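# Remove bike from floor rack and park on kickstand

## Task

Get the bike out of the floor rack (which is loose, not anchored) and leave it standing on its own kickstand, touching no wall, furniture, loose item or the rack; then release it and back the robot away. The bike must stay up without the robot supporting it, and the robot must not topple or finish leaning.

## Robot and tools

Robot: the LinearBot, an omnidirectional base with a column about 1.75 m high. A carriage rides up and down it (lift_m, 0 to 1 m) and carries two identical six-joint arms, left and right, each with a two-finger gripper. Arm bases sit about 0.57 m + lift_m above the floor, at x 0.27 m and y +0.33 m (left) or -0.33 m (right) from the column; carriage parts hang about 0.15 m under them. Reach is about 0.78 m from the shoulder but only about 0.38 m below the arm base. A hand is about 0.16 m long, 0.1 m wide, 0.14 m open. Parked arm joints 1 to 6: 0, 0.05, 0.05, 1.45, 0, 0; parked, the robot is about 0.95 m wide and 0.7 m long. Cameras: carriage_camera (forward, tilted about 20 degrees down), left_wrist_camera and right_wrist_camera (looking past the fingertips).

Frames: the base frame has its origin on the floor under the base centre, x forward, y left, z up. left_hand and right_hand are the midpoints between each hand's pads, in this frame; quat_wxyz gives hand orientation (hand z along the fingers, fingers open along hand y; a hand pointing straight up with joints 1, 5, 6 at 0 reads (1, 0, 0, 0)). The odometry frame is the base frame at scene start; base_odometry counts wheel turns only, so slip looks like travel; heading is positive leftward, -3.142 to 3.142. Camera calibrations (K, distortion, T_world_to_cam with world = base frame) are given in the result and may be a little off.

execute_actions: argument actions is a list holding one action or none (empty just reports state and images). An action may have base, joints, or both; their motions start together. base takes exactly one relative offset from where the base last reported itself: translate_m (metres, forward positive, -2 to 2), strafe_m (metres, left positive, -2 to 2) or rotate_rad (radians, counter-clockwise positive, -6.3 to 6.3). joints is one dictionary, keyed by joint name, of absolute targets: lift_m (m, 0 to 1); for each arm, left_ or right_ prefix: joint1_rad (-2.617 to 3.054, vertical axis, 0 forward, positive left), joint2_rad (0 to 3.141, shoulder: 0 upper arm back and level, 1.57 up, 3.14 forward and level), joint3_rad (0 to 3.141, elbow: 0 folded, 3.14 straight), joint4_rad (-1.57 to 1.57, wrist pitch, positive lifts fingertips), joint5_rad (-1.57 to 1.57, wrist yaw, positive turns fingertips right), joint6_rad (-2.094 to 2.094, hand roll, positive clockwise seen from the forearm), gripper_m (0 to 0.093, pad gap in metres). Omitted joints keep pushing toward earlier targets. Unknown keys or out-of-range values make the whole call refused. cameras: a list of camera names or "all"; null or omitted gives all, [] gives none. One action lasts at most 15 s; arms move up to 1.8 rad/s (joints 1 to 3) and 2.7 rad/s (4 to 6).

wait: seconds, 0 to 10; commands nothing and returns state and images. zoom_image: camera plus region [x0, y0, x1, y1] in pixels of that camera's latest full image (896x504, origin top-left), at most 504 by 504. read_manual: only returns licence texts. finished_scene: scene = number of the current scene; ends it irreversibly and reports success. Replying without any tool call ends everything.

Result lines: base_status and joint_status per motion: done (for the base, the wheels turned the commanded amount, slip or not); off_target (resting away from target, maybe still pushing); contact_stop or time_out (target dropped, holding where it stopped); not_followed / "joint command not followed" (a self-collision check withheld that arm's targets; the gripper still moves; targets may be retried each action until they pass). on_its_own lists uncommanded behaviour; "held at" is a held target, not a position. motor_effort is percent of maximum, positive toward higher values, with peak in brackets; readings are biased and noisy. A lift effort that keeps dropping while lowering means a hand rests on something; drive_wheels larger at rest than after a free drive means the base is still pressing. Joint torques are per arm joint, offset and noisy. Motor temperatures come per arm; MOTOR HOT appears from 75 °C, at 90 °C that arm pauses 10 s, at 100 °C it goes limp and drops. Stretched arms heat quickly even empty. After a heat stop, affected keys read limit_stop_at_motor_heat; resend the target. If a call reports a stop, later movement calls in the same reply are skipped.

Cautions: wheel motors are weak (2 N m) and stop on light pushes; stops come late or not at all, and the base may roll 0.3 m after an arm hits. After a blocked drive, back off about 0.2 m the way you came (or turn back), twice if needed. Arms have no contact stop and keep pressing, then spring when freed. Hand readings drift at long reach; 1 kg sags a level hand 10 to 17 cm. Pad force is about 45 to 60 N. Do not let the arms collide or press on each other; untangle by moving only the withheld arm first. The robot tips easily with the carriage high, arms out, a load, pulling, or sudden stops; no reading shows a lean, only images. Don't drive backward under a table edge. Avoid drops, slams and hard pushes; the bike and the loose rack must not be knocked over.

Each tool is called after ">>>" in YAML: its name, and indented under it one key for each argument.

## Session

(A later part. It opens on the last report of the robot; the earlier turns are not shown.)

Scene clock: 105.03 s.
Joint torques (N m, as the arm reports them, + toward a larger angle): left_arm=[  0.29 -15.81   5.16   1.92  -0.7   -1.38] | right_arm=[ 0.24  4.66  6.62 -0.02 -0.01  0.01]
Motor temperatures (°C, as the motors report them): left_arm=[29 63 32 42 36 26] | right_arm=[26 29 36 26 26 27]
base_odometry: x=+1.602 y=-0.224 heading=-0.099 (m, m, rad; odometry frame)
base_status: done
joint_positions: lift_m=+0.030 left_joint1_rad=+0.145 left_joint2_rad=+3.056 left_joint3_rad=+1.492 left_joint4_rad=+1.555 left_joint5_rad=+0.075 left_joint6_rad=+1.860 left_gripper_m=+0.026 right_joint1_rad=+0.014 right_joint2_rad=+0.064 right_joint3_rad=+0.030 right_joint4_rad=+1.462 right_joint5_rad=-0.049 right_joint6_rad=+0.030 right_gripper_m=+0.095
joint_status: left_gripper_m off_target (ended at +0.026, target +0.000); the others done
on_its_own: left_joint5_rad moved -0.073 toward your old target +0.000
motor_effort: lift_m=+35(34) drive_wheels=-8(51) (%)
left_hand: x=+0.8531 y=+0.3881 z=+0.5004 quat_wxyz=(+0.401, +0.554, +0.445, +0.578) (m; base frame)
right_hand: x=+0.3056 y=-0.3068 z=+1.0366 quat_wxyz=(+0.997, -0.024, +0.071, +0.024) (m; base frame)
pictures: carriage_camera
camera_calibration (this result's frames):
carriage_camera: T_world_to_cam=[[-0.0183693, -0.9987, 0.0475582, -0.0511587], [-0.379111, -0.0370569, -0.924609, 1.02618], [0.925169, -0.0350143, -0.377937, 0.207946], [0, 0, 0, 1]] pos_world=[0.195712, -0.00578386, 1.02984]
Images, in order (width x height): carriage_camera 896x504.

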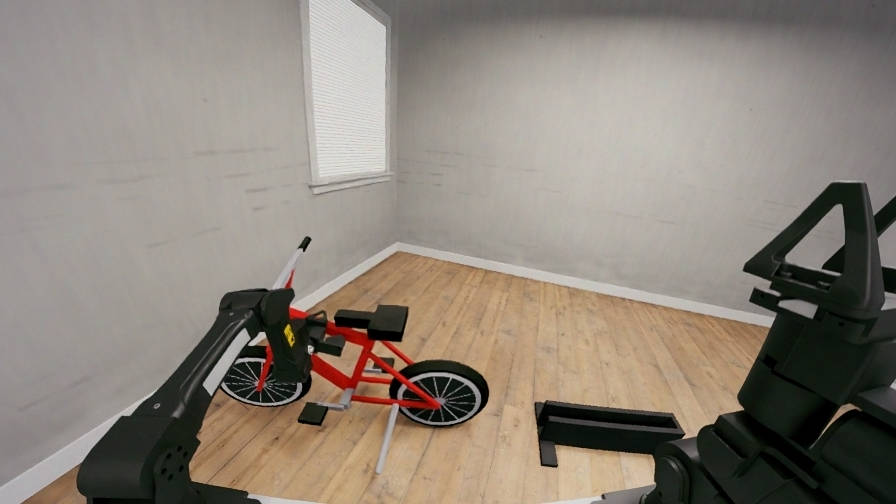

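>>> execute_actions:
  actions:
    - {"base":{"translate_m":-0.07},"joints":{"left_gripper_m":0.0}}
  cameras: []

>>> execute_actions:
  actions:
    - {"joints":{"left_gripper_m":0.093,"left_joint6_rad":1.8}}
  cameras: ["carriage_camera"]

>>> execute_actions:
  actions:
    - {"base":{"translate_m":-0.4}}
  cameras: ["carriage_camera"]

Scene clock: 122.93 s.
Joint torques (N m, as the arm reports them, + toward a larger angle): left_arm=[  0.49 -16.58   5.09   1.78  -0.42  -1.36] | right_arm=[ 0.21  4.63  6.48 -0.06  0.    0.01]
Motor temperatures (°C, as the motors report them): left_arm=[28 65 32 43 33 27] | right_arm=[26 30 36 26 26 27]
base_odometry: x=+1.533 y=-0.217 heading=-0.099 (m, m, rad; odometry frame)
base_status: done
joint_positions: lift_m=+0.030 left_joint1_rad=+0.139 left_joint2_rad=+3.066 left_joint3_rad=+1.492 left_joint4_rad=+1.570 left_joint5_rad=+0.045 left_joint6_rad=+1.858 left_gripper_m=+0.029 right_joint1_rad=+0.014 right_joint2_rad=+0.064 right_joint3_rad=+0.030 right_joint4_rad=+1.464 right_joint5_rad=-0.049 right_joint6_rad=+0.030 right_gripper_m=+0.095
joint_status: left_gripper_m off_target (ended at +0.029, target +0.000)
on_its_own: left_joint5_rad moved -0.030 toward your old target +0.000
motor_effort: lift_m=+34(34) drive_wheels=-9(47) (%)
left_hand: x=+0.8509 y=+0.3895 z=+0.4980 quat_wxyz=(+0.395, +0.547, +0.451, +0.584) (m; base frame)
right_hand: x=+0.3052 y=-0.3068 z=+1.0367 quat_wxyz=(+0.997, -0.024, +0.070, +0.024) (m; base frame)
pictures: none
No camera images: the call's "cameras" was empty. Leave "cameras" out to get every camera's image.

Scene clock: 123.67 s.
Joint torques (N m, as the arm reports them, + toward a larger angle): left_arm=[  0.49 -16.57   5.04   2.03  -0.25  -0.31] | right_arm=[ 0.21  4.59  6.6  -0.04  0.    0.01]
Motor temperatures (°C, as the motors report them): left_arm=[28 65 32 43 33 27] | right_arm=[26 30 36 26 26 27]
base_odometry: x=+1.533 y=-0.217 heading=-0.099 (m, m, rad; odometry frame)
base_status: not commanded
joint_positions: lift_m=+0.030 left_joint1_rad=+0.139 left_joint2_rad=+3.066 left_joint3_rad=+1.492 left_joint4_rad=+1.546 left_joint5_rad=+0.030 left_joint6_rad=+1.813 left_gripper_m=+0.093 right_joint1_rad=+0.014 right_joint2_rad=+0.064 right_joint3_rad=+0.030 right_joint4_rad=+1.464 right_joint5_rad=-0.049 right_joint6_rad=+0.030 right_gripper_m=+0.095
joint_status: all done
motor_effort: lift_m=+35(34) drive_wheels=-6(7) (%)
left_hand: x=+0.8505 y=+0.3920 z=+0.4921 quat_wxyz=(+0.399, +0.540, +0.473, +0.571) (m; base frame)
right_hand: x=+0.3052 y=-0.3068 z=+1.0367 quat_wxyz=(+0.997, -0.024, +0.070, +0.024) (m; base frame)
pictures: carriage_camera
camera_calibration (this result's frames):
carriage_camera: T_world_to_cam=[[-0.0183693, -0.9987, 0.0475582, -0.0511587], [-0.379111, -0.0370569, -0.924609, 1.02618], [0.925169, -0.0350143, -0.377937, 0.207946], [0, 0, 0, 1]] pos_world=[0.195712, -0.00578386, 1.02984]
Images, in order (width x height): carriage_camera 896x504.

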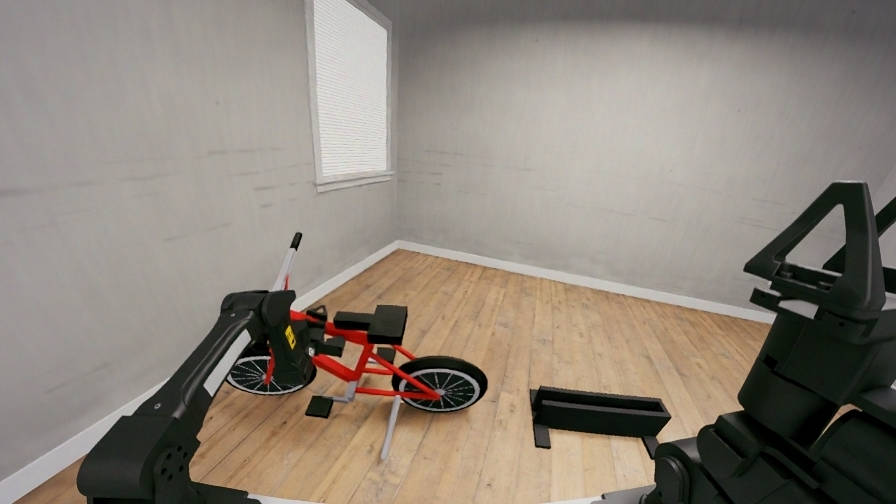

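Scene clock: 126.47 s.
Joint torques (N m, as the arm reports them, + toward a larger angle): left_arm=[  0.77 -16.28   5.12   2.08   0.    -0.26] | right_arm=[ 0.24  4.63  6.6  -0.06  0.    0.01]
Motor temperatures (°C, as the motors report them): left_arm=[28 65 32 43 33 26] | right_arm=[26 30 36 26 26 27]
base_odometry: x=+1.135 y=-0.177 heading=-0.099 (m, m, rad; odometry frame)
base_status: done
joint_positions: lift_m=+0.030 left_joint1_rad=+0.134 left_joint2_rad=+3.063 left_joint3_rad=+1.492 left_joint4_rad=+1.541 left_joint5_rad=+0.009 left_joint6_rad=+1.809 left_gripper_m=+0.093 right_joint1_rad=+0.014 right_joint2_rad=+0.064 right_joint3_rad=+0.030 right_joint4_rad=+1.464 right_joint5_rad=-0.049 right_joint6_rad=+0.030 right_gripper_m=+0.095
joint_status: not commanded
on_its_own: left_joint5_rad moved -0.021 to your old target +0.000
motor_effort: lift_m=+34(34) drive_wheels=-7(47) (%)
left_hand: x=+0.8513 y=+0.3931 z=+0.4932 quat_wxyz=(+0.395, +0.535, +0.478, +0.573) (m; base frame)
right_hand: x=+0.3050 y=-0.3068 z=+1.0367 quat_wxyz=(+0.997, -0.024, +0.070, +0.024) (m; base frame)
pictures: carriage_camera
camera_calibration (this result's frames):
carriage_camera: T_world_to_cam=[[-0.0183693, -0.9987, 0.0475582, -0.0511587], [-0.379111, -0.0370569, -0.924609, 1.02618], [0.925169, -0.0350143, -0.377937, 0.207946], [0, 0, 0, 1]] pos_world=[0.195712, -0.00578386, 1.02984]
Images, in order (width x height): carriage_camera 896x504.

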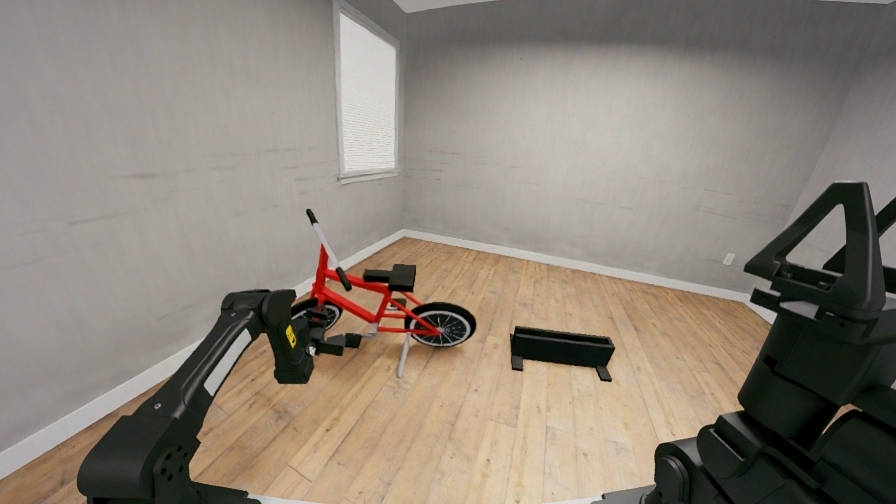

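>>> execute_actions:
  actions:
    - {"joints":{"left_joint1_rad":0,"left_joint2_rad":0.05,"left_joint3_rad":0.05,"left_joint4_rad":1.45,"left_joint6_rad":0}}
  cameras: ["carriage_camera"]

>>> zoom_image:
  camera: "carriage_camera"
  region: [200, 180, 520, 400]

Scene clock: 136.73 s.
Joint torques (N m, as the arm reports them, + toward a larger angle): left_arm=[ 0.68  2.85  5.47 -0.23  0.04 -0.18] | right_arm=[ 0.23  4.58  6.66 -0.08  0.    0.01]
Motor temperatures (°C, as the motors report them): left_arm=[28 65 32 44 32 26] | right_arm=[26 30 36 26 26 27]
base_odometry: x=+1.135 y=-0.177 heading=-0.099 (m, m, rad; odometry frame)
base_status: not commanded
joint_positions: lift_m=+0.030 left_joint1_rad=-0.004 left_joint2_rad=+0.060 left_joint3_rad=+0.065 left_joint4_rad=+1.454 left_joint5_rad=+0.004 left_joint6_rad=+0.008 left_gripper_m=+0.093 right_joint1_rad=+0.014 right_joint2_rad=+0.064 right_joint3_rad=+0.030 right_joint4_rad=+1.464 right_joint5_rad=-0.049 right_joint6_rad=+0.030 right_gripper_m=+0.095
joint_status: all done
motor_effort: lift_m=+34(34) drive_wheels=-4(5) (%)
left_hand: x=+0.2963 y=+0.3149 z=+1.0462 quat_wxyz=(+0.998, +0.002, +0.056, +0.002) (m; base frame)
right_hand: x=+0.3050 y=-0.3068 z=+1.0367 quat_wxyz=(+0.997, -0.024, +0.070, +0.024) (m; base frame)
pictures: carriage_camera
camera_calibration (this result's frames):
carriage_camera: T_world_to_cam=[[-0.0183693, -0.9987, 0.0475582, -0.0511587], [-0.379111, -0.0370569, -0.924609, 1.02618], [0.925169, -0.0350143, -0.377937, 0.207946], [0, 0, 0, 1]] pos_world=[0.195712, -0.00578386, 1.02984]
Images, in order (width x height): carriage_camera 896x504.

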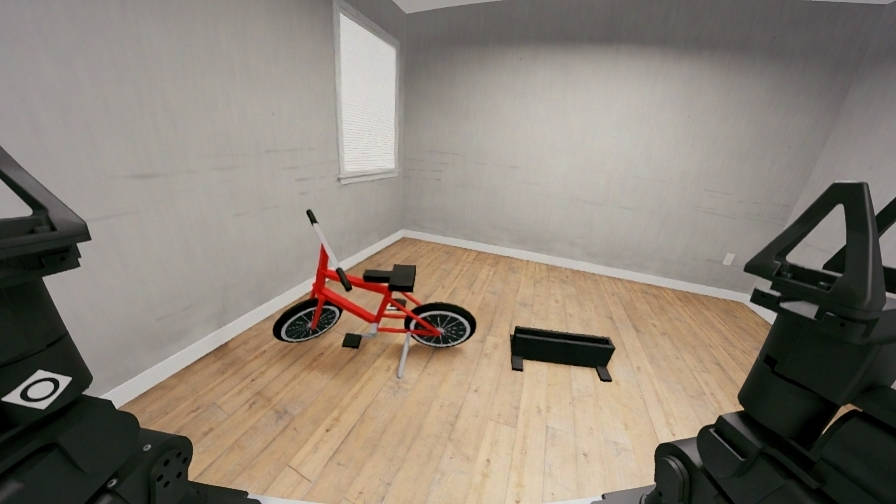

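Region (200, 180, 520, 400) of carriage_camera's 896x504 image, scaled by 1.575, with more detail than that image has; it fills the top 346 rows of this view, and the rest is white.

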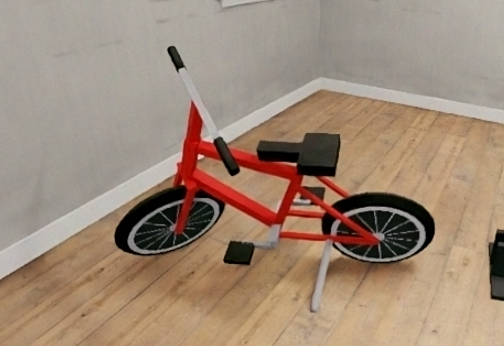

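Floor visible between wheel and wall.

>>> finished_scene:
  scene: 2

The scene is finished: the task was done.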